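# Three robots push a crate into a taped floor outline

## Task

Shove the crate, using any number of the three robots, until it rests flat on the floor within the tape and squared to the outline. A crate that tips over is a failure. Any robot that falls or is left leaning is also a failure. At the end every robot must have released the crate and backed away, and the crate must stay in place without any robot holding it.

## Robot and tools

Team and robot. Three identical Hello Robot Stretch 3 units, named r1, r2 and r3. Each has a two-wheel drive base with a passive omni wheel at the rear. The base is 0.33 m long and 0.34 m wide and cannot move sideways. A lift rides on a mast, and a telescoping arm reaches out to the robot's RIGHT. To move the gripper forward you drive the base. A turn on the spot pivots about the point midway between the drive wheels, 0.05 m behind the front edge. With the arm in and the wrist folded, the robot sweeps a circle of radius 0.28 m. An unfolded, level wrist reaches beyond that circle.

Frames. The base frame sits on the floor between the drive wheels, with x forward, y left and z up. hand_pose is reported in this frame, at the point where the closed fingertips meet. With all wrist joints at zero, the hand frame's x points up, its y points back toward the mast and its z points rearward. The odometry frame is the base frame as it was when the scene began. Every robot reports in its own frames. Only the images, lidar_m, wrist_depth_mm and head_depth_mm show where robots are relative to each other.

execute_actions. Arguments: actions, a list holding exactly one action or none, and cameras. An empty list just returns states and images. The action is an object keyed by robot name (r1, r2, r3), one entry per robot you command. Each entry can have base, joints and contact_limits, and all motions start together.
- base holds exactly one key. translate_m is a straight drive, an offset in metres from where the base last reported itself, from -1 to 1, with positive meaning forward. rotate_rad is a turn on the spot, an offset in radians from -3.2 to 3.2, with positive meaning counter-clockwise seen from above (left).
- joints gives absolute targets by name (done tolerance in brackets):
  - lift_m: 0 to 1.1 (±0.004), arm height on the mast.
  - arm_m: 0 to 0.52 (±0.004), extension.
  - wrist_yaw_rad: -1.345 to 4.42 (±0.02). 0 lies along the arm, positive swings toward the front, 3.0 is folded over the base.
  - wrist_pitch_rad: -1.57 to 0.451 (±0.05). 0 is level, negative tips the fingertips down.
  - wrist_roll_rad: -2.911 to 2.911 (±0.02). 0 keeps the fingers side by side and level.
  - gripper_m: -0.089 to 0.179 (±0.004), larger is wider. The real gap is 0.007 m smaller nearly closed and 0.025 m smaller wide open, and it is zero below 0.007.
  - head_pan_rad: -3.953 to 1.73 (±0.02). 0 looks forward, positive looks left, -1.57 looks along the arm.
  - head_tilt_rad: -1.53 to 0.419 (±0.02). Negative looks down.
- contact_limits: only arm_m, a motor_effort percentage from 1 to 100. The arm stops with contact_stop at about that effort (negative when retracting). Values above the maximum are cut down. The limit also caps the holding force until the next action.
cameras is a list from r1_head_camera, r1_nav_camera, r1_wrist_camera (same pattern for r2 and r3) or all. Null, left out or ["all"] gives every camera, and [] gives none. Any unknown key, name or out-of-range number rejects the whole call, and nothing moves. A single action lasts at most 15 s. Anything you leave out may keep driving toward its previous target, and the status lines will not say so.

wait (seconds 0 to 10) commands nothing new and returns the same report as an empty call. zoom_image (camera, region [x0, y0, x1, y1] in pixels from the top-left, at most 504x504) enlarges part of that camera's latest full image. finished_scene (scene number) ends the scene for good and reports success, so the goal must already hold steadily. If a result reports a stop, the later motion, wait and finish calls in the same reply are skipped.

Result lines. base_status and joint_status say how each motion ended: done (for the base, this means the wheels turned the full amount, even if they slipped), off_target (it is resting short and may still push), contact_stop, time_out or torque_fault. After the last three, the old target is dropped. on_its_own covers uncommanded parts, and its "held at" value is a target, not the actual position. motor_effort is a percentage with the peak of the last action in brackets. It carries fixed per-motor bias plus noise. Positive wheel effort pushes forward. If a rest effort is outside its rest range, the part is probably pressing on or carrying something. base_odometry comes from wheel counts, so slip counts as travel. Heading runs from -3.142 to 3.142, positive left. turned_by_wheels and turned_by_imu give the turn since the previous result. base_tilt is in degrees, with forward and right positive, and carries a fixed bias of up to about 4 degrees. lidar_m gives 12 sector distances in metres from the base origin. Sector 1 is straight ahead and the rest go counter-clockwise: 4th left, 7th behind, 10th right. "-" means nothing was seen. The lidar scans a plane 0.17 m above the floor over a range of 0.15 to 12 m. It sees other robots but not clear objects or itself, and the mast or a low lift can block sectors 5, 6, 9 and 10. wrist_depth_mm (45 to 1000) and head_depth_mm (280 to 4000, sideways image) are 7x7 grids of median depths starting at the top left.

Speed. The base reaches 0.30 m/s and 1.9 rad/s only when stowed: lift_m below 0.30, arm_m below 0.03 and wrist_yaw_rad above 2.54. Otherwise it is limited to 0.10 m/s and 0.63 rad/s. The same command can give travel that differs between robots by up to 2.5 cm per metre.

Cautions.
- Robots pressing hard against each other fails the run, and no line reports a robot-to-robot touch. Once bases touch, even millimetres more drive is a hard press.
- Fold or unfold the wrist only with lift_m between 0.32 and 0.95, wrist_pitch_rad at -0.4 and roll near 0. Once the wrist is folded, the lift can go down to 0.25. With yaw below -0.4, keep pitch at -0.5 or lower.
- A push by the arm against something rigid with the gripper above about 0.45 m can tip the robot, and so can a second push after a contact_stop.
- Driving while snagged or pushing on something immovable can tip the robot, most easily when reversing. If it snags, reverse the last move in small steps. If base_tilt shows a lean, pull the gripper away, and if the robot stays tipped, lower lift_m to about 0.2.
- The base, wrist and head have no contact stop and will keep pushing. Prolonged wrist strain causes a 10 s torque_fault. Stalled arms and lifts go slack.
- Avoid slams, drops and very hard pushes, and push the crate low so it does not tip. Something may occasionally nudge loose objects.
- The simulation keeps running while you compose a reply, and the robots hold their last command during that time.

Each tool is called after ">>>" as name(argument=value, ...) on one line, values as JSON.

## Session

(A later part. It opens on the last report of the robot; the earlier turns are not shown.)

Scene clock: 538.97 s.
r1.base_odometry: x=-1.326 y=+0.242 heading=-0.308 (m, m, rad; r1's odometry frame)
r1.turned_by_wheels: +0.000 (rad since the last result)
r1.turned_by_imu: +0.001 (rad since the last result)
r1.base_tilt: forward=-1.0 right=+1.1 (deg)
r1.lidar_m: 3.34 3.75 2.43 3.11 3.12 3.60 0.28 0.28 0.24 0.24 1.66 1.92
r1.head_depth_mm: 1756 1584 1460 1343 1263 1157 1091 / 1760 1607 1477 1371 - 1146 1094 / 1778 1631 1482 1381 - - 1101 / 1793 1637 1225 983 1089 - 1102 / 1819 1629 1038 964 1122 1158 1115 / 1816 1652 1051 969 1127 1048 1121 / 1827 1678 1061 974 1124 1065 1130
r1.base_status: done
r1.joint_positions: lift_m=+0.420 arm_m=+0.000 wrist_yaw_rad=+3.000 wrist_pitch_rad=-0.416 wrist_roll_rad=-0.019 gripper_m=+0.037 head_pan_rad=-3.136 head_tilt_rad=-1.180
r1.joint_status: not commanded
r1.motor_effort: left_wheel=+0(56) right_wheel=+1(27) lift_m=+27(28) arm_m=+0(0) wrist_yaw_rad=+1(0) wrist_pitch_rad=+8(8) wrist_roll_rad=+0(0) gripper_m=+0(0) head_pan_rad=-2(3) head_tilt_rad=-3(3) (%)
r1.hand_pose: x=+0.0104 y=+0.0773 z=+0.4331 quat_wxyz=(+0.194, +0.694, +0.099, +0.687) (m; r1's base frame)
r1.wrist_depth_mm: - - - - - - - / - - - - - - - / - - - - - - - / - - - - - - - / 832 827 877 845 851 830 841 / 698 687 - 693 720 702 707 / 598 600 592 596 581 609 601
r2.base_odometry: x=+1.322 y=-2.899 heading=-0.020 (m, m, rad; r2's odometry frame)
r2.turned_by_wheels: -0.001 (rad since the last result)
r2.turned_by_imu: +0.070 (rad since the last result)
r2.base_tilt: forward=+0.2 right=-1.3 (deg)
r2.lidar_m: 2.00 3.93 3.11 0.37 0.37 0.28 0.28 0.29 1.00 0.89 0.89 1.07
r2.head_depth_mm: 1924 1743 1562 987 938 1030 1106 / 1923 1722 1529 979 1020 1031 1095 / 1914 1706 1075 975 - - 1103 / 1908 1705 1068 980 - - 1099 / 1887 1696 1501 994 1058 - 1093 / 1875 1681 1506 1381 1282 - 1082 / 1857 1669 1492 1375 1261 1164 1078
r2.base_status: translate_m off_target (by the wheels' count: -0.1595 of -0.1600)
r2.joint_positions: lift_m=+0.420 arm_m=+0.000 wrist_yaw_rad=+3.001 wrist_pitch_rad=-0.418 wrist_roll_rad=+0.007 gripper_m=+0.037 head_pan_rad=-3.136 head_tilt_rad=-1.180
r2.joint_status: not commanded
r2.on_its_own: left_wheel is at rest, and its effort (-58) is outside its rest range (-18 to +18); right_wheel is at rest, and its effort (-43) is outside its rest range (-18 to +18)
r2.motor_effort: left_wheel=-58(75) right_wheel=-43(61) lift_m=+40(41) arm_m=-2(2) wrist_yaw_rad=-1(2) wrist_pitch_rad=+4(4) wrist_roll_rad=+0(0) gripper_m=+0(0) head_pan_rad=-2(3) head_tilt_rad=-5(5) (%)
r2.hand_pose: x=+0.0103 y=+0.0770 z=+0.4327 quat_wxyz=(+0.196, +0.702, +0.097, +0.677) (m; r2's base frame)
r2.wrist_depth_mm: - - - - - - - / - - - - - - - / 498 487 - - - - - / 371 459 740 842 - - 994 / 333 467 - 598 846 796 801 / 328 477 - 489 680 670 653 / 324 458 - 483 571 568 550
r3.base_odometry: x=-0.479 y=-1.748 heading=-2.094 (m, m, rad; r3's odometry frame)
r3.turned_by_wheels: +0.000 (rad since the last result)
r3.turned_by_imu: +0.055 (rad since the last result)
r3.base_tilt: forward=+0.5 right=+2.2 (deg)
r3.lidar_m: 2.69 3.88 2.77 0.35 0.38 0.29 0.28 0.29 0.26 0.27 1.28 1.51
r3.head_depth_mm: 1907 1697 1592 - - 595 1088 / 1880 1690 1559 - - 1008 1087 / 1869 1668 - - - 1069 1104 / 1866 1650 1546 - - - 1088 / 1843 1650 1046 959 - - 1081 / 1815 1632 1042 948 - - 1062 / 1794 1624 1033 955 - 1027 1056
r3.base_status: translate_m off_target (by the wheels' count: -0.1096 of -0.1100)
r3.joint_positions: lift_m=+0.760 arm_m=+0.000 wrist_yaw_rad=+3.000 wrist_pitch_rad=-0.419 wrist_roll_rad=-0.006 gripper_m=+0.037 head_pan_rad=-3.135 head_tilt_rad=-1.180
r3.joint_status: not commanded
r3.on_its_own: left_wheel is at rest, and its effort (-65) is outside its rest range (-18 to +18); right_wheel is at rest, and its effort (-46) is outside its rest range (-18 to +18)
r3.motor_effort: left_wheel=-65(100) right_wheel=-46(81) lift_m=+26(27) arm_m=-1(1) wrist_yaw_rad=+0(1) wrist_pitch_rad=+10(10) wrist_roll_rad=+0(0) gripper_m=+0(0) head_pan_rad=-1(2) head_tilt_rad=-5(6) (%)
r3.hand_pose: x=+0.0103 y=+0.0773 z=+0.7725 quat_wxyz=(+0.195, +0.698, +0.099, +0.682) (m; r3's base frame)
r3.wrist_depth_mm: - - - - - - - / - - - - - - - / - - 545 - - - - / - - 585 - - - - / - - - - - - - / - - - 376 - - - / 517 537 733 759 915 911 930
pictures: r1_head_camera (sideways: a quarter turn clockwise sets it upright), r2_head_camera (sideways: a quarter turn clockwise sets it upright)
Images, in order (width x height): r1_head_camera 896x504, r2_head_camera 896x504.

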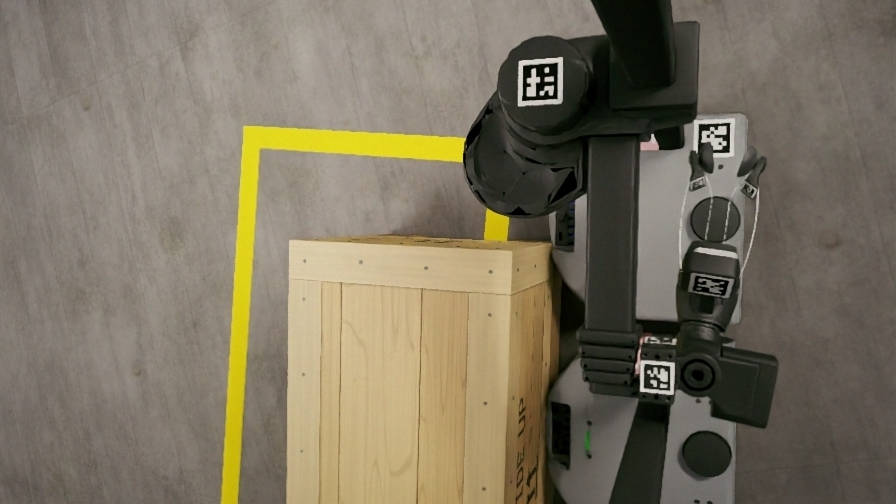

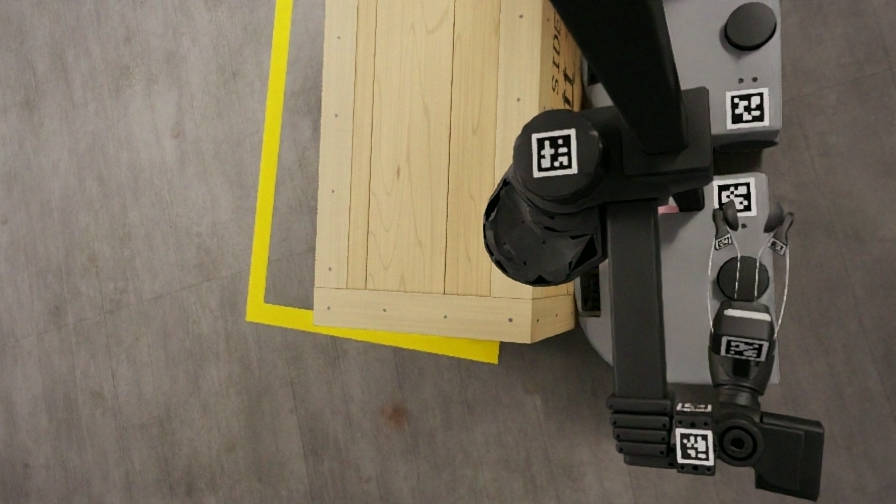

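>>> execute_actions(actions=[{"r1":{"base":{"translate_m":0.16}},"r3":{"base":{"translate_m":0.16}},"r2":{"base":{"translate_m":0.16}}}], cameras=[])

>>> execute_actions(actions=[{"r1":{"base":{"rotate_rad":0.29}},"r3":{"base":{"rotate_rad":0.33}},"r2":{"base":{"rotate_rad":0.34}}}], cameras=[])

>>> execute_actions(actions=[{"r1":{"base":{"translate_m":-0.15}},"r3":{"base":{"translate_m":-0.15}},"r2":{"base":{"translate_m":-0.15}}}], cameras=[])

>>> execute_actions(actions=[{"r1":{"base":{"rotate_rad":-0.36}},"r3":{"base":{"rotate_rad":-0.42}},"r2":{"base":{"rotate_rad":-0.44}}}], cameras=["r1_head_camera","r2_head_camera"])

Scene clock: 547.27 s.
r1.base_odometry: x=-1.173 y=+0.194 heading=-0.308 (m, m, rad; r1's odometry frame)
r1.turned_by_wheels: +0.000 (rad since the last result)
r1.turned_by_imu: +0.002 (rad since the last result)
r1.base_tilt: forward=-1.0 right=+1.1 (deg)
r1.lidar_m: 3.28 3.61 2.36 3.18 3.17 3.67 0.44 0.45 0.24 0.24 1.62 1.87
r1.head_depth_mm: 1750 1595 1447 1351 1260 1154 1094 / 1758 1607 1465 1371 - 1155 1094 / 1773 1615 1472 1375 - - 1111 / 1780 1616 1065 1334 1299 - 1106 / 1800 1647 1040 1142 1305 1156 1115 / 1825 1652 1049 1163 1134 1044 1118 / 1833 1650 1057 1187 1131 1056 1126
r1.base_status: done
r1.joint_positions: lift_m=+0.420 arm_m=+0.000 wrist_yaw_rad=+3.000 wrist_pitch_rad=-0.416 wrist_roll_rad=-0.019 gripper_m=+0.037 head_pan_rad=-3.136 head_tilt_rad=-1.180
r1.joint_status: not commanded
r1.motor_effort: left_wheel=-1(7) right_wheel=+0(4) lift_m=+27(28) arm_m=+0(0) wrist_yaw_rad=+0(0) wrist_pitch_rad=+8(8) wrist_roll_rad=+0(0) gripper_m=+1(0) head_pan_rad=-2(3) head_tilt_rad=-3(3) (%)
r1.hand_pose: x=+0.0104 y=+0.0773 z=+0.4331 quat_wxyz=(+0.194, +0.694, +0.099, +0.687) (m; r1's base frame)
r1.wrist_depth_mm: - - - - - - - / - - - - - - - / - - - - - - - / - - - - - - - / 835 831 864 836 842 846 848 / 696 697 - 704 706 710 692 / 607 602 597 600 588 601 597
r2.base_odometry: x=+1.482 y=-2.902 heading=-0.020 (m, m, rad; r2's odometry frame)
r2.turned_by_wheels: +0.000 (rad since the last result)
r2.turned_by_imu: +0.002 (rad since the last result)
r2.base_tilt: forward=+0.2 right=-1.3 (deg)
r2.lidar_m: 1.92 3.78 3.04 0.36 0.57 0.44 0.43 1.57 0.96 0.86 0.86 1.04
r2.head_depth_mm: 1943 1728 1081 1023 1316 1035 1093 / 1939 1712 1079 1016 1307 1019 1090 / 1917 1707 1075 1023 - - 1104 / 1891 1684 1069 1009 - - 1097 / 1874 1689 1094 1110 1288 - 1098 / 1870 1689 1525 1385 1274 - 1082 / 1891 1658 1505 1384 1261 1162 1070
r2.base_status: done
r2.joint_positions: lift_m=+0.420 arm_m=+0.000 wrist_yaw_rad=+3.001 wrist_pitch_rad=-0.418 wrist_roll_rad=+0.007 gripper_m=+0.037 head_pan_rad=-3.136 head_tilt_rad=-1.180
r2.joint_status: not commanded
r2.motor_effort: left_wheel=-1(55) right_wheel=+1(41) lift_m=+40(41) arm_m=-2(2) wrist_yaw_rad=-1(0) wrist_pitch_rad=+4(4) wrist_roll_rad=+1(0) gripper_m=+1(0) head_pan_rad=-2(3) head_tilt_rad=-5(5) (%)
r2.hand_pose: x=+0.0103 y=+0.0770 z=+0.4327 quat_wxyz=(+0.196, +0.702, +0.097, +0.677) (m; r2's base frame)
r2.wrist_depth_mm: - - - - - - - / - - - - - - - / 559 712 - - - - - / 528 740 770 850 - - 986 / 519 760 - 597 837 802 770 / 508 677 - 490 687 666 657 / 497 601 - 476 578 576 557
r3.base_odometry: x=-0.559 y=-1.886 heading=-2.094 (m, m, rad; r3's odometry frame)
r3.turned_by_wheels: +0.000 (rad since the last result)
r3.turned_by_imu: +0.001 (rad since the last result)
r3.base_tilt: forward=+0.5 right=+2.2 (deg)
r3.lidar_m: 2.61 3.70 2.71 0.35 3.55 0.45 0.44 0.46 0.26 0.27 1.25 1.47
r3.head_depth_mm: 1908 1711 1579 - - 593 1091 / 1892 1685 1104 - - 1007 1075 / 1873 1671 - - - 1063 1100 / 1858 1666 1087 - - - 1087 / 1824 1656 1042 1012 - - 1072 / 1823 1627 1040 1020 - - 1055 / 1812 1619 1029 1002 - 1025 1057
r3.base_status: done
r3.joint_positions: lift_m=+0.760 arm_m=+0.000 wrist_yaw_rad=+3.000 wrist_pitch_rad=-0.419 wrist_roll_rad=-0.006 gripper_m=+0.037 head_pan_rad=-3.135 head_tilt_rad=-1.180
r3.joint_status: not commanded
r3.motor_effort: left_wheel=+0(60) right_wheel=+0(44) lift_m=+26(26) arm_m=-1(1) wrist_yaw_rad=+0(1) wrist_pitch_rad=+10(10) wrist_roll_rad=+0(0) gripper_m=+0(1) head_pan_rad=-2(1) head_tilt_rad=-5(5) (%)
r3.hand_pose: x=+0.0103 y=+0.0773 z=+0.7725 quat_wxyz=(+0.195, +0.698, +0.099, +0.682) (m; r3's base frame)
r3.wrist_depth_mm: - - - - - - - / - - - - - - - / - - 539 - - - - / - - 591 - - - - / - - - - - - - / - - - 390 - - - / 583 898 771 748 901 911 918
pictures: none
No camera images: the call's "cameras" was empty. Leave "cameras" out to get every camera's image.

Scene clock: 548.80 s.
r1.base_odometry: x=-1.173 y=+0.194 heading=-0.018 (m, m, rad; r1's odometry frame)
r1.turned_by_wheels: +0.290 (rad since the last result)
r1.turned_by_imu: +0.293 (rad since the last result)
r1.base_tilt: forward=-1.0 right=+1.1 (deg)
r1.lidar_m: 3.59 2.44 2.36 3.17 3.33 4.66 0.43 0.51 0.27 0.35 1.69 2.37
r1.head_depth_mm: 1762 1597 1450 1350 1266 1153 1094 / 1779 1621 1440 1372 - 1151 1099 / 1788 1630 1022 1111 - - 1102 / 1793 1134 1041 1245 1301 - 1105 / 1807 1135 1046 1336 1279 1164 1114 / 1817 1148 1068 1354 1100 1190 1114 / 1846 1154 1097 1390 1110 1179 1120
r1.base_status: done
r1.joint_positions: lift_m=+0.420 arm_m=+0.000 wrist_yaw_rad=+3.000 wrist_pitch_rad=-0.416 wrist_roll_rad=-0.019 gripper_m=+0.037 head_pan_rad=-3.136 head_tilt_rad=-1.180
r1.joint_status: not commanded
r1.motor_effort: left_wheel=-2(8) right_wheel=+3(5) lift_m=+28(27) arm_m=+0(0) wrist_yaw_rad=+0(0) wrist_pitch_rad=+8(8) wrist_roll_rad=+0(0) gripper_m=+0(1) head_pan_rad=-3(3) head_tilt_rad=-3(3) (%)
r1.hand_pose: x=+0.0104 y=+0.0773 z=+0.4331 quat_wxyz=(+0.194, +0.694, +0.099, +0.687) (m; r1's base frame)
r1.wrist_depth_mm: - - - - - - - / - - - - - - - / - - - - - - - / - - - - - - - / 824 830 879 843 823 834 846 / 684 695 - 693 710 700 703 / 594 594 612 593 586 605 602
r2.base_odometry: x=+1.482 y=-2.902 heading=+0.320 (m, m, rad; r2's odometry frame)
r2.turned_by_wheels: +0.340 (rad since the last result)
r2.turned_by_imu: +0.336 (rad since the last result)
r2.base_tilt: forward=+0.3 right=-1.3 (deg)
r2.lidar_m: 3.76 4.14 0.36 0.49 0.47 0.43 0.44 1.08 0.87 0.86 0.93 1.43
r2.head_depth_mm: 1943 1720 1081 981 1092 1035 979 / 1927 1702 1082 989 1238 1017 977 / 1916 1697 1077 1005 - - 1090 / 1901 1699 1524 1371 - - 1096 / 1908 1678 1520 1381 1303 - 1088 / 1892 1689 1514 1381 1283 - 1089 / 1861 1670 1507 1372 1248 1164 1075
r2.base_status: done
r2.joint_positions: lift_m=+0.420 arm_m=+0.000 wrist_yaw_rad=+3.001 wrist_pitch_rad=-0.418 wrist_roll_rad=+0.007 gripper_m=+0.037 head_pan_rad=-3.136 head_tilt_rad=-1.180
r2.joint_status: not commanded
r2.motor_effort: left_wheel=-2(5) right_wheel=+3(5) lift_m=+40(41) arm_m=-2(2) wrist_yaw_rad=-2(1) wrist_pitch_rad=+4(4) wrist_roll_rad=+0(0) gripper_m=+0(0) head_pan_rad=-2(2) head_tilt_rad=-5(6) (%)
r2.hand_pose: x=+0.0103 y=+0.0770 z=+0.4327 quat_wxyz=(+0.196, +0.702, +0.097, +0.677) (m; r2's base frame)
r2.wrist_depth_mm: - - - - - - - / - - - - - - - / 502 520 928 - - - - / 413 523 - 774 805 - 977 / 421 554 - 593 804 812 781 / 423 580 - 475 479 665 640 / 438 572 - 443 459 567 555
r3.base_odometry: x=-0.559 y=-1.886 heading=-1.764 (m, m, rad; r3's odometry frame)
r3.turned_by_wheels: +0.330 (rad since the last result)
r3.turned_by_imu: +0.331 (rad since the last result)
r3.base_tilt: forward=+0.5 right=+2.2 (deg)
r3.lidar_m: 3.71 2.82 0.35 0.48 0.48 0.44 0.44 0.31 0.30 1.25 1.33 1.96
r3.head_depth_mm: 1898 1701 1581 - - 816 557 / 1893 1686 1101 - - 1022 966 / 1859 1676 - - - 1082 1041 / 1861 1649 1084 - - - 1090 / 1841 1649 1044 1129 - - 1078 / 1820 1609 1036 1269 - - 1057 / 1804 1613 1067 1327 - 1036 1052
r3.base_status: done
r3.joint_positions: lift_m=+0.760 arm_m=+0.000 wrist_yaw_rad=+3.000 wrist_pitch_rad=-0.419 wrist_roll_rad=-0.006 gripper_m=+0.037 head_pan_rad=-3.135 head_tilt_rad=-1.180
r3.joint_status: not commanded
r3.motor_effort: left_wheel=-3(7) right_wheel=+3(6) lift_m=+26(27) arm_m=-2(1) wrist_yaw_rad=-1(0) wrist_pitch_rad=+10(10) wrist_roll_rad=+0(0) gripper_m=+0(0) head_pan_rad=-1(2) head_tilt_rad=-6(5) (%)
r3.hand_pose: x=+0.0103 y=+0.0773 z=+0.7725 quat_wxyz=(+0.195, +0.698, +0.099, +0.682) (m; r3's base frame)
r3.wrist_depth_mm: - - - - - - - / - - - - - - - / - - 529 531 - - - / - - 479 505 - - - / - - - 362 - - - / 600 636 - 351 - - - / 514 605 768 754 811 926 903
pictures: none
No camera images: the call's "cameras" was empty. Leave "cameras" out to get every camera's image.

Scene clock: 551.73 s.
r1.base_odometry: x=-1.323 y=+0.196 heading=-0.018 (m, m, rad; r1's odometry frame)
r1.turned_by_wheels: +0.000 (rad since the last result)
r1.turned_by_imu: -0.001 (rad since the last result)
r1.base_tilt: forward=-1.0 right=+1.1 (deg)
r1.lidar_m: 3.73 2.47 2.46 3.17 3.33 0.29 0.29 0.34 0.28 0.35 1.68 2.36
r1.head_depth_mm: 1758 1586 1449 1355 1271 1161 1097 / 1775 1611 1429 1360 - 1149 1099 / 1801 1591 1032 961 - - 1099 / 1787 1631 1035 969 1256 - 1112 / 1799 1643 1051 990 1289 1167 1117 / 1809 1645 1049 1044 1093 1183 1118 / 1835 1667 1061 1028 1099 1180 1133
r1.base_status: done
r1.joint_positions: lift_m=+0.420 arm_m=+0.000 wrist_yaw_rad=+3.000 wrist_pitch_rad=-0.416 wrist_roll_rad=-0.019 gripper_m=+0.037 head_pan_rad=-3.136 head_tilt_rad=-1.180
r1.joint_status: not commanded
r1.motor_effort: left_wheel=-2(9) right_wheel=+2(3) lift_m=+27(27) arm_m=+0(0) wrist_yaw_rad=+1(1) wrist_pitch_rad=+8(8) wrist_roll_rad=+0(0) gripper_m=+0(0) head_pan_rad=-3(3) head_tilt_rad=-3(3) (%)
r1.hand_pose: x=+0.0104 y=+0.0773 z=+0.4331 quat_wxyz=(+0.194, +0.694, +0.099, +0.687) (m; r1's base frame)
r1.wrist_depth_mm: - - - - - - - / - - - - - - - / - - - - - - - / - - - - - - - / 837 839 867 826 855 838 843 / 692 690 - 702 710 695 707 / 598 599 601 597 582 595 597
r2.base_odometry: x=+1.339 y=-2.949 heading=+0.320 (m, m, rad; r2's odometry frame)
r2.turned_by_wheels: +0.000 (rad since the last result)
r2.turned_by_imu: +0.000 (rad since the last result)
r2.base_tilt: forward=+0.2 right=-1.4 (deg)
r2.lidar_m: 3.91 3.17 0.37 0.48 0.32 0.30 0.30 1.06 0.85 0.84 0.91 1.39
r2.head_depth_mm: 1946 1716 1567 988 924 1032 976 / 1916 1716 1549 985 920 1023 975 / 1898 1709 1547 975 - - 1094 / 1906 1684 1529 1413 - - 1098 / 1873 1703 1515 1388 1301 - 1095 / 1891 1665 1522 1378 1289 - 1078 / 1853 1675 1502 1374 1263 1169 1078
r2.base_status: done
r2.joint_positions: lift_m=+0.420 arm_m=+0.000 wrist_yaw_rad=+3.001 wrist_pitch_rad=-0.418 wrist_roll_rad=+0.007 gripper_m=+0.037 head_pan_rad=-3.136 head_tilt_rad=-1.180
r2.joint_status: not commanded
r2.motor_effort: left_wheel=-2(6) right_wheel=+3(2) lift_m=+41(40) arm_m=-2(2) wrist_yaw_rad=-1(0) wrist_pitch_rad=+4(4) wrist_roll_rad=+0(0) gripper_m=+0(0) head_pan_rad=-2(2) head_tilt_rad=-5(5) (%)
r2.hand_pose: x=+0.0103 y=+0.0770 z=+0.4327 quat_wxyz=(+0.196, +0.702, +0.097, +0.677) (m; r2's base frame)
r2.wrist_depth_mm: - - - - - - - / - - 741 911 - - - / 506 485 639 922 - - - / 355 368 699 712 814 993 970 / 300 379 - 599 807 804 779 / 303 401 - 480 483 660 647 / 307 406 - 454 473 559 555
r3.base_odometry: x=-0.530 y=-1.739 heading=-1.764 (m, m, rad; r3's odometry frame)
r3.turned_by_wheels: +0.000 (rad since the last result)
r3.turned_by_imu: +0.001 (rad since the last result)
r3.base_tilt: forward=+0.5 right=+2.2 (deg)
r3.lidar_m: 3.85 2.83 0.36 0.49 0.33 0.30 0.30 0.32 0.31 1.23 1.32 1.94
r3.head_depth_mm: 1910 1701 1583 - - 811 554 / 1888 1684 1576 - - 1017 965 / 1860 1673 - - - 1111 1069 / 1868 1652 1532 - - - 1095 / 1819 1650 1045 959 - - 1077 / 1824 1632 1039 974 - - 1059 / 1800 1613 1471 965 - 1037 1053
r3.base_status: done
r3.joint_positions: lift_m=+0.760 arm_m=+0.000 wrist_yaw_rad=+3.000 wrist_pitch_rad=-0.419 wrist_roll_rad=-0.006 gripper_m=+0.037 head_pan_rad=-3.135 head_tilt_rad=-1.180
r3.joint_status: not commanded
r3.motor_effort: left_wheel=-2(9) right_wheel=+3(4) lift_m=+27(26) arm_m=-1(1) wrist_yaw_rad=-1(0) wrist_pitch_rad=+10(10) wrist_roll_rad=+0(0) gripper_m=+0(1) head_pan_rad=-2(1) head_tilt_rad=-5(5) (%)
r3.hand_pose: x=+0.0103 y=+0.0773 z=+0.7725 quat_wxyz=(+0.195, +0.698, +0.099, +0.682) (m; r3's base frame)
r3.wrist_depth_mm: - - - - - - - / - - - - - - - / - - 545 537 - - - / - - 495 513 - - - / - - - 364 - - - / 602 588 - 824 - - - / 511 520 741 756 884 889 930
pictures: none
No camera images: the call's "cameras" was empty. Leave "cameras" out to get every camera's image.

Scene clock: 553.43 s.
r1.base_odometry: x=-1.323 y=+0.196 heading=-0.378 (m, m, rad; r1's odometry frame)
r1.turned_by_wheels: -0.360 (rad since the last result)
r1.turned_by_imu: -0.363 (rad since the last result)
r1.base_tilt: forward=-1.0 right=+1.1 (deg)
r1.lidar_m: 2.91 3.75 2.46 3.19 3.16 3.55 0.29 0.29 0.39 0.24 1.61 1.80
r1.head_depth_mm: 1744 1579 1461 1346 1260 1149 1094 / 1781 1599 1462 1371 - 1153 1102 / 1770 1607 1473 1385 - - 1103 / 1800 1628 1233 969 1141 - 1111 / 1810 1639 1044 962 1137 1173 1115 / 1830 1657 1046 968 1116 1028 1123 / 1840 1661 1055 971 1111 1032 1127
r1.base_status: done
r1.joint_positions: lift_m=+0.420 arm_m=+0.000 wrist_yaw_rad=+3.000 wrist_pitch_rad=-0.416 wrist_roll_rad=-0.019 gripper_m=+0.037 head_pan_rad=-3.136 head_tilt_rad=-1.180
r1.joint_status: not commanded
r1.motor_effort: left_wheel=+2(8) right_wheel=-1(5) lift_m=+28(27) arm_m=+0(0) wrist_yaw_rad=+0(0) wrist_pitch_rad=+8(8) wrist_roll_rad=+0(0) gripper_m=+0(1) head_pan_rad=-3(3) head_tilt_rad=-3(3) (%)
r1.hand_pose: x=+0.0104 y=+0.0773 z=+0.4331 quat_wxyz=(+0.194, +0.694, +0.099, +0.687) (m; r1's base frame)
r1.wrist_depth_mm: - - - - - - - / - - - - - - - / - - - - - - - / - - - - - - - / 862 831 859 842 846 839 871 / 691 692 - 703 716 708 696 / 598 597 603 592 595 612 602
r2.base_odometry: x=+1.339 y=-2.949 heading=-0.120 (m, m, rad; r2's odometry frame)
r2.turned_by_wheels: -0.440 (rad since the last result)
r2.turned_by_imu: -0.434 (rad since the last result)
r2.base_tilt: forward=+0.2 right=-1.4 (deg)
r2.lidar_m: 1.57 3.90 3.16 0.37 0.43 0.31 0.30 1.78 0.99 0.84 0.84 0.95
r2.head_depth_mm: 1955 1721 1075 986 1158 1052 1110 / 1913 1703 1075 983 1122 1036 1104 / 1919 1723 1068 978 - - 1101 / 1894 1687 1076 980 - - 1093 / 1916 1689 1488 995 1270 - 1093 / 1886 1696 1511 1380 1286 - 1090 / 1859 1667 1502 1384 1261 1169 1077
r2.base_status: done
r2.joint_positions: lift_m=+0.420 arm_m=+0.000 wrist_yaw_rad=+3.001 wrist_pitch_rad=-0.418 wrist_roll_rad=+0.007 gripper_m=+0.037 head_pan_rad=-3.136 head_tilt_rad=-1.180
r2.joint_status: not commanded
r2.motor_effort: left_wheel=+2(5) right_wheel=-2(6) lift_m=+41(41) arm_m=-1(2) wrist_yaw_rad=-2(1) wrist_pitch_rad=+3(3) wrist_roll_rad=+0(0) gripper_m=+0(0) head_pan_rad=-3(3) head_tilt_rad=-5(5) (%)
r2.hand_pose: x=+0.0103 y=+0.0770 z=+0.4327 quat_wxyz=(+0.196, +0.702, +0.097, +0.677) (m; r2's base frame)
r2.wrist_depth_mm: - - 639 - - - - / - - - - - - - / 504 567 922 - - - - / 405 578 726 - - - 967 / 395 565 - 805 853 800 789 / 385 504 - 526 675 663 650 / 373 504 - 505 570 575 557
r3.base_odometry: x=-0.530 y=-1.739 heading=-2.184 (m, m, rad; r3's odometry frame)
r3.turned_by_wheels: -0.420 (rad since the last result)
r3.turned_by_imu: -0.421 (rad since the last result)
r3.base_tilt: forward=+0.5 right=+2.2 (deg)
r3.lidar_m: 2.22 3.84 2.81 0.35 0.45 0.31 0.30 0.31 0.40 0.25 1.24 1.38
r3.head_depth_mm: 1893 1703 1588 - - 692 1108 / 1890 1685 1561 - - 1011 1099 / 1876 1679 - - - 1083 1100 / 1848 1651 1556 - - - 1085 / 1836 1647 1048 958 - - 1081 / 1811 1626 1035 955 - - 1056 / 1815 1626 1027 951 - 1031 1062
r3.base_status: done
r3.joint_positions: lift_m=+0.760 arm_m=+0.000 wrist_yaw_rad=+3.000 wrist_pitch_rad=-0.419 wrist_roll_rad=-0.006 gripper_m=+0.037 head_pan_rad=-3.135 head_tilt_rad=-1.180
r3.joint_status: not commanded
r3.motor_effort: left_wheel=+2(8) right_wheel=-2(6) lift_m=+26(26) arm_m=-1(1) wrist_yaw_rad=-1(1) wrist_pitch_rad=+10(10) wrist_roll_rad=+0(0) gripper_m=+1(0) head_pan_rad=-2(2) head_tilt_rad=-5(5) (%)
r3.hand_pose: x=+0.0103 y=+0.0773 z=+0.7725 quat_wxyz=(+0.195, +0.698, +0.099, +0.682) (m; r3's base frame)
r3.wrist_depth_mm: - - - - - - - / - - - - - - - / - - 568 - - - - / - - - - - - - / - - - - - - - / - - - - - - - / 514 589 703 875 920 914 924
pictures: r1_head_camera (sideways: a quarter turn clockwise sets it upright), r2_head_camera (sideways: a quarter turn clockwise sets it upright)
Images, in order (width x height): r1_head_camera 896x504, r2_head_camera 896x504.

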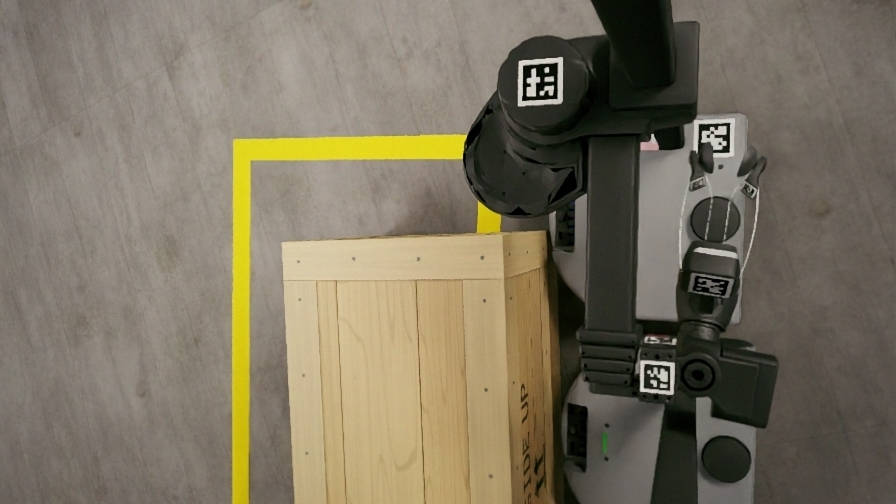

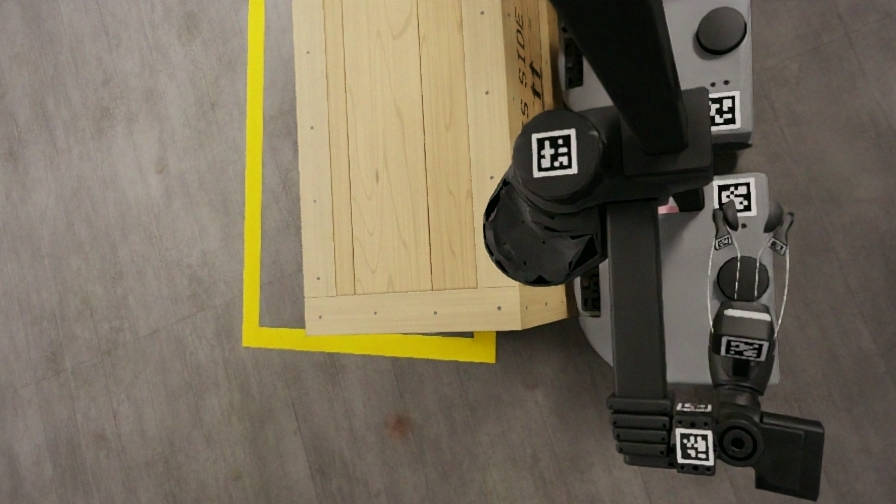

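>>> execute_actions(actions=[{"r1":{"base":{"translate_m":-0.16}},"r3":{"base":{"translate_m":-0.22}},"r2":{"base":{"translate_m":-0.27}}}], cameras=["r1_head_camera","r2_head_camera"])

Scene clock: 559.47 s.
r1.base_odometry: x=-1.472 y=+0.255 heading=-0.378 (m, m, rad; r1's odometry frame)
r1.turned_by_wheels: +0.000 (rad since the last result)
r1.turned_by_imu: +0.018 (rad since the last result)
r1.base_tilt: forward=-1.1 right=+1.1 (deg)
r1.lidar_m: 3.09 3.91 2.52 3.13 3.12 3.51 0.28 0.28 0.25 0.25 1.66 1.87
r1.head_depth_mm: 1769 1588 1458 1345 1264 1157 1098 / 1782 1599 1464 1372 - 1146 1099 / 1781 1623 1484 1384 - - 1105 / 1803 1630 1443 980 1090 - 1112 / 1793 1641 1045 960 1104 1150 1117 / 1833 1655 1054 967 1112 1046 1114 / 1831 1661 1057 978 1118 1054 1127
r1.base_status: done
r1.joint_positions: lift_m=+0.420 arm_m=+0.000 wrist_yaw_rad=+3.000 wrist_pitch_rad=-0.416 wrist_roll_rad=-0.019 gripper_m=+0.037 head_pan_rad=-3.136 head_tilt_rad=-1.180
r1.joint_status: not commanded
r1.motor_effort: left_wheel=-2(100) right_wheel=+1(55) lift_m=+28(28) arm_m=-1(1) wrist_yaw_rad=+1(1) wrist_pitch_rad=+8(8) wrist_roll_rad=+0(0) gripper_m=+1(0) head_pan_rad=-2(3) head_tilt_rad=-3(3) (%)
r1.hand_pose: x=+0.0104 y=+0.0773 z=+0.4331 quat_wxyz=(+0.194, +0.694, +0.099, +0.687) (m; r1's base frame)
r1.wrist_depth_mm: - - - - - - - / - - - - - - - / - - - - - - - / - - - - - - - / 835 832 858 832 841 829 848 / 705 683 - 699 716 698 708 / 594 598 599 592 581 606 601
r2.base_odometry: x=+1.072 y=-2.917 heading=-0.121 (m, m, rad; r2's odometry frame)
r2.turned_by_wheels: -0.001 (rad since the last result)
r2.turned_by_imu: +0.099 (rad since the last result)
r2.base_tilt: forward=+0.2 right=-1.3 (deg)
r2.lidar_m: 2.00 4.10 3.22 0.37 0.36 0.28 0.28 1.61 1.00 0.90 0.90 1.08
r2.head_depth_mm: 1929 1725 1553 993 936 1036 1100 / 1921 1729 1548 979 990 1028 1101 / 1904 1696 1534 978 - - 1104 / 1914 1691 1063 984 - - 1102 / 1905 1686 1516 1355 1267 - 1093 / 1863 1675 1529 1375 1282 - 1085 / 1862 1648 1497 1380 1257 1173 1071
r2.base_status: translate_m off_target (by the wheels' count: -0.2696 of -0.2700)
r2.joint_positions: lift_m=+0.420 arm_m=+0.000 wrist_yaw_rad=+3.001 wrist_pitch_rad=-0.418 wrist_roll_rad=+0.007 gripper_m=+0.037 head_pan_rad=-3.136 head_tilt_rad=-1.180
r2.joint_status: not commanded
r2.on_its_own: left_wheel is at rest, and its effort (-52) is outside its rest range (-18 to +18); right_wheel is at rest, and its effort (-41) is outside its rest range (-18 to +18)
r2.motor_effort: left_wheel=-52(73) right_wheel=-41(59) lift_m=+40(41) arm_m=-2(2) wrist_yaw_rad=-1(2) wrist_pitch_rad=+4(3) wrist_roll_rad=+0(0) gripper_m=+1(0) head_pan_rad=-2(3) head_tilt_rad=-6(5) (%)
r2.hand_pose: x=+0.0103 y=+0.0770 z=+0.4327 quat_wxyz=(+0.196, +0.702, +0.097, +0.677) (m; r2's base frame)
r2.wrist_depth_mm: - - - - - - - / - - - - - - - / 499 488 - - - - - / 366 452 820 806 - - 975 / 325 453 - 592 852 783 783 / 322 458 - 477 677 658 652 / 317 447 - 494 575 565 558
r3.base_odometry: x=-0.404 y=-1.559 heading=-2.184 (m, m, rad; r3's odometry frame)
r3.turned_by_wheels: +0.000 (rad since the last result)
r3.turned_by_imu: +0.099 (rad since the last result)
r3.base_tilt: forward=+0.6 right=+2.2 (deg)
r3.lidar_m: 2.74 4.02 2.87 0.35 0.37 0.28 0.28 0.30 0.27 0.37 1.29 1.52
r3.head_depth_mm: 1895 1713 1585 - - 603 1080 / 1872 1683 1562 - - 1013 1071 / 1877 1663 - - - 1102 1093 / 1856 1665 1542 - - - 1087 / 1836 1647 1047 957 - - 1081 / 1815 1636 1040 950 - - 1064 / 1805 1623 1028 951 - 1028 1054
r3.base_status: translate_m off_target (by the wheels' count: -0.2197 of -0.2200)
r3.joint_positions: lift_m=+0.760 arm_m=+0.000 wrist_yaw_rad=+3.000 wrist_pitch_rad=-0.418 wrist_roll_rad=-0.006 gripper_m=+0.037 head_pan_rad=-3.135 head_tilt_rad=-1.180
r3.joint_status: not commanded
r3.on_its_own: left_wheel is at rest, and its effort (-40) is outside its rest range (-18 to +18); right_wheel is at rest, and its effort (-42) is outside its rest range (-18 to +18)
r3.motor_effort: left_wheel=-40(96) right_wheel=-42(77) lift_m=+26(26) arm_m=-1(1) wrist_yaw_rad=-1(1) wrist_pitch_rad=+10(10) wrist_roll_rad=+0(0) gripper_m=-1(1) head_pan_rad=-1(1) head_tilt_rad=-5(5) (%)
r3.hand_pose: x=+0.0103 y=+0.0773 z=+0.7726 quat_wxyz=(+0.195, +0.698, +0.099, +0.682) (m; r3's base frame)
r3.wrist_depth_mm: - - - - - - - / - - - - - - - / - - 543 - - - - / - - 513 - - - - / - - - - - - - / - - - 384 - - - / 506 529 735 743 892 926 936
pictures: r1_head_camera (sideways: a quarter turn clockwise sets it upright), r2_head_camera (sideways: a quarter turn clockwise sets it upright)
Images, in order (width x height): r1_head_camera 896x504, r2_head_camera 896x504.

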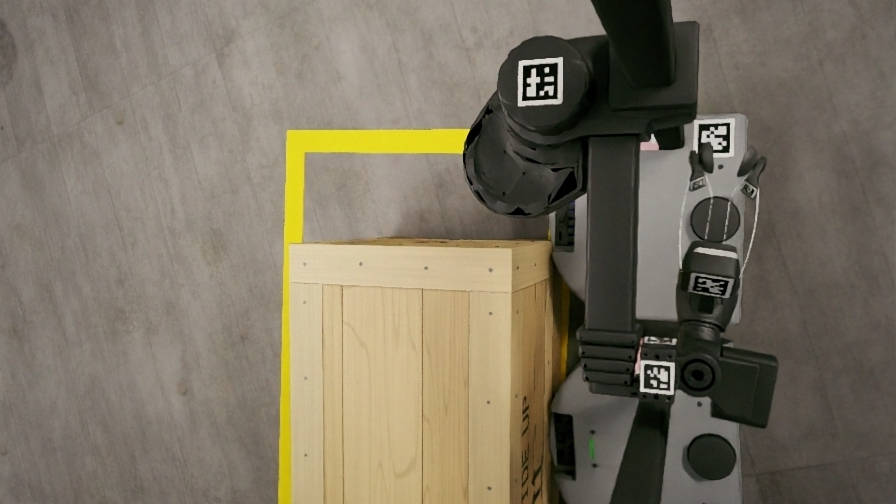

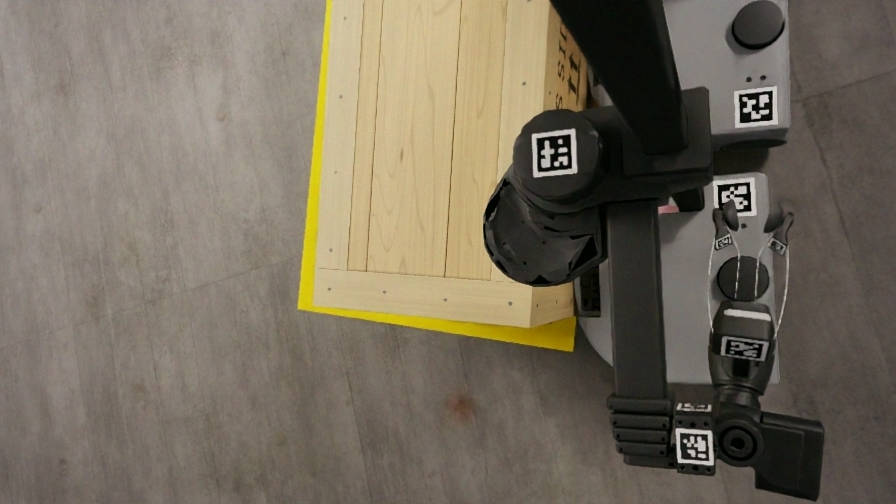

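>>> execute_actions(actions=[{"r1":{"base":{"translate_m":0.03}},"r3":{"base":{"translate_m":0.012}},"r2":{"base":{"translate_m":0.015}}}], cameras=[])

>>> execute_actions(actions=[{"r3":{"base":{"rotate_rad":-0.1}},"r2":{"base":{"rotate_rad":-0.11}}}], cameras=[])

>>> execute_actions(actions=[{"r1":{"base":{"translate_m":-0.10}},"r3":{"base":{"translate_m":-0.14}},"r2":{"base":{"translate_m":-0.18}}}], cameras=["r1_head_camera","r2_head_camera"])

Scene clock: 564.50 s.
r1.base_odometry: x=-1.444 y=+0.244 heading=-0.378 (m, m, rad; r1's odometry frame)
r1.turned_by_wheels: +0.000 (rad since the last result)
r1.turned_by_imu: +0.001 (rad since the last result)
r1.base_tilt: forward=-1.0 right=+1.2 (deg)
r1.lidar_m: 3.05 3.87 2.51 3.14 3.14 3.55 0.31 0.31 0.25 0.27 1.65 1.86
r1.head_depth_mm: 1766 1593 1463 1340 1255 1154 1096 / 1776 1606 1478 1370 - 1145 1103 / 1783 1606 1468 1389 - - 1098 / 1791 1630 1069 990 1225 - 1108 / 1812 1632 1043 976 1233 1162 1114 / 1819 1640 1054 976 1121 1055 1119 / 1845 1670 1061 986 1128 1070 1128
r1.base_status: done
r1.joint_positions: lift_m=+0.420 arm_m=+0.000 wrist_yaw_rad=+3.000 wrist_pitch_rad=-0.416 wrist_roll_rad=-0.019 gripper_m=+0.037 head_pan_rad=-3.136 head_tilt_rad=-1.180
r1.joint_status: not commanded
r1.motor_effort: left_wheel=-1(6) right_wheel=+2(5) lift_m=+27(28) arm_m=+0(0) wrist_yaw_rad=+1(1) wrist_pitch_rad=+8(8) wrist_roll_rad=-1(0) gripper_m=+1(1) head_pan_rad=-3(2) head_tilt_rad=-3(3) (%)
r1.hand_pose: x=+0.0104 y=+0.0773 z=+0.4331 quat_wxyz=(+0.194, +0.694, +0.099, +0.687) (m; r1's base frame)
r1.wrist_depth_mm: - - - - - - - / - - - - - - - / - - - - - - - / - - - - - - - / 833 834 873 844 832 847 844 / 697 703 - 697 712 696 722 / 587 600 600 597 584 596 609
r2.base_odometry: x=+1.086 y=-2.918 heading=-0.121 (m, m, rad; r2's odometry frame)
r2.turned_by_wheels: +0.000 (rad since the last result)
r2.turned_by_imu: +0.001 (rad since the last result)
r2.base_tilt: forward=+0.3 right=-1.3 (deg)
r2.lidar_m: 1.99 4.08 3.21 0.37 0.38 0.29 0.29 1.58 1.00 0.89 0.90 1.07
r2.head_depth_mm: 1937 1744 1538 983 937 1037 1102 / 1927 1725 1075 979 1050 1028 1099 / 1904 1705 1068 978 - - 1102 / 1911 1699 1058 981 - - 1096 / 1897 1689 1512 1341 1270 - 1097 / 1871 1661 1512 1383 1281 - 1082 / 1861 1664 1510 1378 1256 1167 1076
r2.base_status: done
r2.joint_positions: lift_m=+0.420 arm_m=+0.000 wrist_yaw_rad=+3.001 wrist_pitch_rad=-0.418 wrist_roll_rad=+0.007 gripper_m=+0.037 head_pan_rad=-3.136 head_tilt_rad=-1.180
r2.joint_status: not commanded
r2.motor_effort: left_wheel=+0(49) right_wheel=+0(39) lift_m=+41(41) arm_m=-2(2) wrist_yaw_rad=-1(1) wrist_pitch_rad=+4(3) wrist_roll_rad=+0(0) gripper_m=+0(0) head_pan_rad=-3(2) head_tilt_rad=-5(5) (%)
r2.hand_pose: x=+0.0103 y=+0.0770 z=+0.4327 quat_wxyz=(+0.196, +0.702, +0.097, +0.677) (m; r2's base frame)
r2.wrist_depth_mm: - - - - - - - / - - - - - - - / 503 484 - - - - - / 373 471 808 792 - 998 978 / 343 480 - 594 857 804 787 / 338 486 - 481 667 665 650 / 334 471 - 486 573 575 557
r3.base_odometry: x=-0.411 y=-1.569 heading=-2.184 (m, m, rad; r3's odometry frame)
r3.turned_by_wheels: +0.000 (rad since the last result)
r3.turned_by_imu: +0.001 (rad since the last result)
r3.base_tilt: forward=+0.5 right=+2.2 (deg)
r3.lidar_m: 2.73 4.00 2.87 0.35 0.38 0.30 0.29 0.31 0.27 0.37 1.29 1.52
r3.head_depth_mm: 1902 1700 1585 - - 582 668 / 1886 1687 1577 - - 1016 996 / 1867 1663 - - - 1109 1091 / 1866 1664 1555 - - - 1093 / 1853 1645 1042 959 - - 1077 / 1824 1628 1037 952 - - 1055 / 1801 1621 1029 950 - 1027 1056
r3.base_status: done
r3.joint_positions: lift_m=+0.760 arm_m=+0.000 wrist_yaw_rad=+3.000 wrist_pitch_rad=-0.418 wrist_roll_rad=-0.006 gripper_m=+0.037 head_pan_rad=-3.135 head_tilt_rad=-1.180
r3.joint_status: not commanded
r3.motor_effort: left_wheel=+0(38) right_wheel=+1(40) lift_m=+26(26) arm_m=-1(1) wrist_yaw_rad=+0(1) wrist_pitch_rad=+10(10) wrist_roll_rad=+0(0) gripper_m=+0(0) head_pan_rad=-1(2) head_tilt_rad=-5(5) (%)
r3.hand_pose: x=+0.0103 y=+0.0773 z=+0.7726 quat_wxyz=(+0.195, +0.698, +0.099, +0.682) (m; r3's base frame)
r3.wrist_depth_mm: - - - - - - - / - - - - - - - / - - 532 - - - - / - - 467 - - - - / - - - 637 - - - / - - - 381 - - - / 519 529 768 760 892 943 907
pictures: none
No camera images: the call's "cameras" was empty. Leave "cameras" out to get every camera's image.

Scene clock: 565.63 s.
r1.base_odometry: x=-1.444 y=+0.244 heading=-0.378 (m, m, rad; r1's odometry frame)
r1.turned_by_wheels: +0.000 (rad since the last result)
r1.turned_by_imu: +0.000 (rad since the last result)
r1.base_tilt: forward=-1.0 right=+1.1 (deg)
r1.lidar_m: 3.05 3.87 2.51 3.15 3.14 3.53 0.31 0.31 0.24 0.24 1.65 1.86
r1.head_depth_mm: 1748 1589 1453 1356 1265 1152 1086 / 1760 1608 1467 1374 - 1146 1096 / 1778 1609 1466 1387 - - 1105 / 1805 1620 1061 987 1234 - 1110 / 1803 1654 1046 971 1234 1167 1119 / 1836 1656 1052 978 1126 1056 1117 / 1850 1662 1058 987 1129 1068 1126
r1.base_status: not commanded
r1.joint_positions: lift_m=+0.420 arm_m=+0.000 wrist_yaw_rad=+3.000 wrist_pitch_rad=-0.416 wrist_roll_rad=-0.019 gripper_m=+0.037 head_pan_rad=-3.136 head_tilt_rad=-1.180
r1.joint_status: not commanded
r1.motor_effort: left_wheel=-1(1) right_wheel=+2(2) lift_m=+28(28) arm_m=+0(0) wrist_yaw_rad=+0(1) wrist_pitch_rad=+8(8) wrist_roll_rad=-1(0) gripper_m=+1(1) head_pan_rad=-3(2) head_tilt_rad=-3(3) (%)
r1.hand_pose: x=+0.0104 y=+0.0773 z=+0.4331 quat_wxyz=(+0.194, +0.694, +0.099, +0.687) (m; r1's base frame)
r1.wrist_depth_mm: - - - - - - - / - - - - - - - / - - - - - - - / - - - - - - - / 853 814 865 831 836 854 825 / 697 688 - 703 716 700 709 / 600 596 601 600 578 600 600
r2.base_odometry: x=+1.086 y=-2.918 heading=-0.231 (m, m, rad; r2's odometry frame)
r2.turned_by_wheels: -0.110 (rad since the last result)
r2.turned_by_imu: -0.108 (rad since the last result)
r2.base_tilt: forward=+0.2 right=-1.3 (deg)
r2.lidar_m: 1.64 4.06 3.21 0.37 0.41 0.30 0.29 0.30 1.07 0.90 0.89 1.01
r2.head_depth_mm: 1925 1725 1077 988 1098 1046 1113 / 1933 1718 1072 980 1108 1043 1094 / 1912 1707 1069 977 - - 1094 / 1918 1688 1064 983 - - 1093 / 1887 1689 1482 975 1098 - 1092 / 1885 1680 1524 1385 1277 - 1086 / 1862 1682 1515 1370 1260 1168 1072
r2.base_status: done
r2.joint_positions: lift_m=+0.420 arm_m=+0.000 wrist_yaw_rad=+3.001 wrist_pitch_rad=-0.418 wrist_roll_rad=+0.007 gripper_m=+0.037 head_pan_rad=-3.136 head_tilt_rad=-1.180
r2.joint_status: not commanded
r2.motor_effort: left_wheel=+1(5) right_wheel=-2(6) lift_m=+40(41) arm_m=-1(2) wrist_yaw_rad=-1(1) wrist_pitch_rad=+3(4) wrist_roll_rad=+0(0) gripper_m=+0(1) head_pan_rad=-2(2) head_tilt_rad=-5(6) (%)
r2.hand_pose: x=+0.0103 y=+0.0770 z=+0.4327 quat_wxyz=(+0.196, +0.702, +0.097, +0.677) (m; r2's base frame)
r2.wrist_depth_mm: - - 751 - - - - / - - - - - - - / 503 526 944 - - - - / 392 551 694 955 - - 961 / 381 551 - 769 860 801 774 / 368 500 - 515 677 671 647 / 357 488 - 489 574 556 565
r3.base_odometry: x=-0.411 y=-1.569 heading=-2.284 (m, m, rad; r3's odometry frame)
r3.turned_by_wheels: -0.100 (rad since the last result)
r3.turned_by_imu: -0.100 (rad since the last result)
r3.base_tilt: forward=+0.5 right=+2.2 (deg)
r3.lidar_m: 2.31 4.01 2.86 0.35 0.42 0.30 0.29 0.30 0.26 0.26 1.29 1.43
r3.head_depth_mm: 1906 1696 1584 - - 602 1086 / 1897 1687 1566 - - 1004 1086 / 1868 1682 - - - 1078 1100 / 1848 1674 1550 - - - 1090 / 1840 1646 1044 957 - - 1083 / 1819 1640 1036 949 - - 1064 / 1805 1612 1029 950 - 1030 1054
r3.base_status: done
r3.joint_positions: lift_m=+0.760 arm_m=+0.000 wrist_yaw_rad=+3.000 wrist_pitch_rad=-0.418 wrist_roll_rad=-0.006 gripper_m=+0.037 head_pan_rad=-3.135 head_tilt_rad=-1.180
r3.joint_status: not commanded
r3.motor_effort: left_wheel=+2(9) right_wheel=-2(6) lift_m=+26(26) arm_m=-2(1) wrist_yaw_rad=-1(0) wrist_pitch_rad=+10(10) wrist_roll_rad=+0(0) gripper_m=+1(0) head_pan_rad=-1(1) head_tilt_rad=-4(5) (%)
r3.hand_pose: x=+0.0103 y=+0.0773 z=+0.7726 quat_wxyz=(+0.195, +0.698, +0.099, +0.682) (m; r3's base frame)
r3.wrist_depth_mm: - - - - - - - / - - - - - - - / - - 535 - - - - / - - 603 - - - - / - - - - - - - / - - - 386 - - - / 514 575 753 856 892 934 943
pictures: none
No camera images: the call's "cameras" was empty. Leave "cameras" out to get every camera's image.

Scene clock: 569.20 s.
r1.base_odometry: x=-1.537 y=+0.281 heading=-0.378 (m, m, rad; r1's odometry frame)
r1.turned_by_wheels: +0.000 (rad since the last result)
r1.turned_by_imu: +0.013 (rad since the last result)
r1.base_tilt: forward=-1.1 right=+1.2 (deg)
r1.lidar_m: 3.17 3.95 2.56 3.11 3.09 3.54 0.28 0.28 0.24 0.24 1.68 1.90
r1.head_depth_mm: 1747 1576 1461 1349 1261 1151 1089 / 1760 1601 1472 1375 - 1147 1101 / 1766 1617 1488 1381 - - 1104 / 1799 1621 1436 981 1086 - 1115 / 1827 1632 1040 967 1117 1160 1115 / 1821 1649 1049 967 1124 1050 1121 / 1825 1671 1058 973 1113 1059 1131
r1.base_status: done
r1.joint_positions: lift_m=+0.420 arm_m=+0.000 wrist_yaw_rad=+3.000 wrist_pitch_rad=-0.416 wrist_roll_rad=-0.019 gripper_m=+0.037 head_pan_rad=-3.136 head_tilt_rad=-1.180
r1.joint_status: not commanded
r1.motor_effort: left_wheel=-1(64) right_wheel=+1(44) lift_m=+28(28) arm_m=+0(1) wrist_yaw_rad=+1(0) wrist_pitch_rad=+8(8) wrist_roll_rad=+0(0) gripper_m=+1(1) head_pan_rad=-2(3) head_tilt_rad=-3(3) (%)
r1.hand_pose: x=+0.0104 y=+0.0773 z=+0.4331 quat_wxyz=(+0.194, +0.694, +0.099, +0.687) (m; r1's base frame)
r1.wrist_depth_mm: - - - - - - - / - - - - - - - / - - - - - - - / - - - - - - - / 812 840 854 825 850 833 854 / 692 699 - 697 713 715 705 / 596 604 594 601 586 596 599
r2.base_odometry: x=+0.912 y=-2.877 heading=-0.231 (m, m, rad; r2's odometry frame)
r2.turned_by_wheels: -0.001 (rad since the last result)
r2.turned_by_imu: +0.075 (rad since the last result)
r2.base_tilt: forward=+0.2 right=-1.3 (deg)
r2.lidar_m: 1.93 4.14 3.24 0.37 0.37 0.28 0.28 0.29 1.06 0.93 0.93 1.09
r2.head_depth_mm: 1961 1738 1547 987 936 1036 1101 / 1923 1713 1563 983 1016 1023 1089 / 1920 1705 1069 973 - - 1100 / 1905 1692 1067 980 - - 1101 / 1903 1695 1493 979 1058 - 1091 / 1886 1680 1521 1374 1291 - 1085 / 1863 1665 1495 1374 1264 1160 1079
r2.base_status: translate_m off_target (by the wheels' count: -0.1795 of -0.1800)
r2.joint_positions: lift_m=+0.420 arm_m=+0.000 wrist_yaw_rad=+3.001 wrist_pitch_rad=-0.418 wrist_roll_rad=+0.007 gripper_m=+0.037 head_pan_rad=-3.136 head_tilt_rad=-1.180
r2.joint_status: not commanded
r2.on_its_own: left_wheel is at rest, and its effort (-57) is outside its rest range (-18 to +18); right_wheel is at rest, and its effort (-43) is outside its rest range (-18 to +18)
r2.motor_effort: left_wheel=-57(75) right_wheel=-43(56) lift_m=+40(41) arm_m=-2(2) wrist_yaw_rad=-1(3) wrist_pitch_rad=+3(4) wrist_roll_rad=+0(0) gripper_m=+0(1) head_pan_rad=-2(2) head_tilt_rad=-5(5) (%)
r2.hand_pose: x=+0.0103 y=+0.0770 z=+0.4327 quat_wxyz=(+0.196, +0.702, +0.097, +0.677) (m; r2's base frame)
r2.wrist_depth_mm: - - - - - - - / - - - - - - - / 504 477 - - - - - / 373 461 788 846 - 998 999 / 331 467 - 604 838 797 777 / 330 479 - 487 666 668 653 / 327 455 - 479 574 567 559
r3.base_odometry: x=-0.319 y=-1.464 heading=-2.284 (m, m, rad; r3's odometry frame)
r3.turned_by_wheels: +0.000 (rad since the last result)
r3.turned_by_imu: +0.060 (rad since the last result)
r3.base_tilt: forward=+0.5 right=+2.2 (deg)
r3.lidar_m: 2.60 4.07 2.89 0.35 0.38 0.28 0.28 0.29 0.26 0.27 1.32 1.52
r3.head_depth_mm: 1902 1702 1583 - - 597 1087 / 1893 1689 1563 - - 1004 1082 / 1865 1691 - - - 1067 1094 / 1851 1649 1544 - - - 1089 / 1825 1647 1049 957 - - 1080 / 1812 1624 1033 949 - - 1059 / 1800 1619 1027 950 - 1025 1058
r3.base_status: translate_m off_target (by the wheels' count: -0.1396 of -0.1400)
r3.joint_positions: lift_m=+0.760 arm_m=+0.000 wrist_yaw_rad=+3.000 wrist_pitch_rad=-0.419 wrist_roll_rad=-0.006 gripper_m=+0.037 head_pan_rad=-3.135 head_tilt_rad=-1.180
r3.joint_status: not commanded
r3.on_its_own: left_wheel is at rest, and its effort (-69) is outside its rest range (-18 to +18); right_wheel is at rest, and its effort (-50) is outside its rest range (-18 to +18)
r3.motor_effort: left_wheel=-69(97) right_wheel=-50(70) lift_m=+26(26) arm_m=-1(1) wrist_yaw_rad=-1(1) wrist_pitch_rad=+10(10) wrist_roll_rad=+0(0) gripper_m=+0(0) head_pan_rad=+0(1) head_tilt_rad=-5(5) (%)
r3.hand_pose: x=+0.0103 y=+0.0773 z=+0.7725 quat_wxyz=(+0.195, +0.698, +0.099, +0.682) (m; r3's base frame)
r3.wrist_depth_mm: - - - - - - - / - - - - - - - / - - 529 - - - - / - - 595 - - - - / - - - - - - - / - - - 386 - - - / 516 542 745 734 903 917 925
pictures: r1_head_camera (sideways: a quarter turn clockwise sets it upright), r2_head_camera (sideways: a quarter turn clockwise sets it upright)
Images, in order (width x height): r1_head_camera 896x504, r2_head_camera 896x504.

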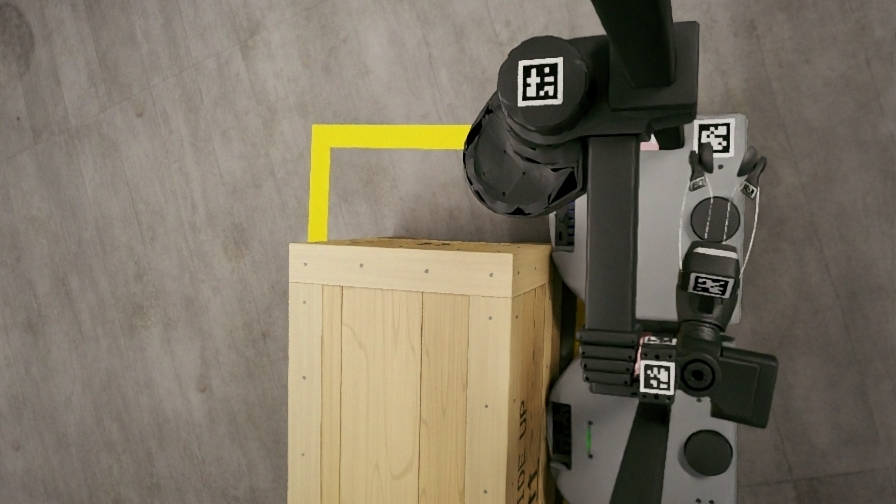

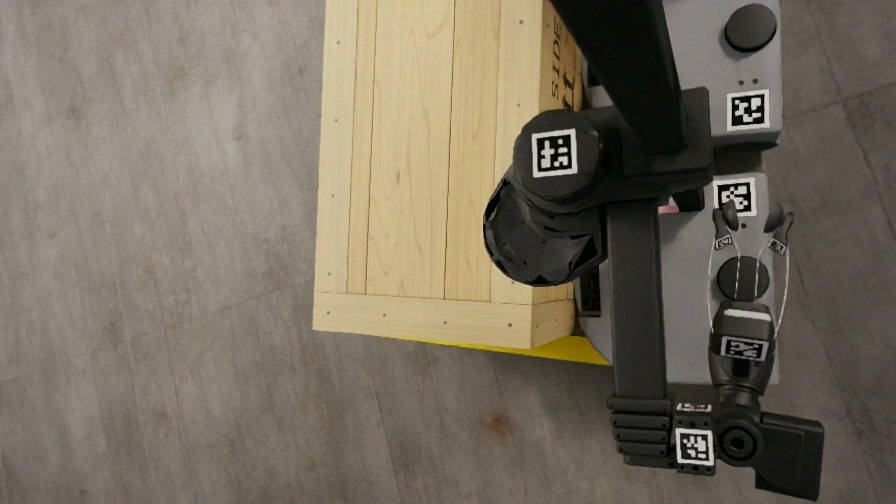

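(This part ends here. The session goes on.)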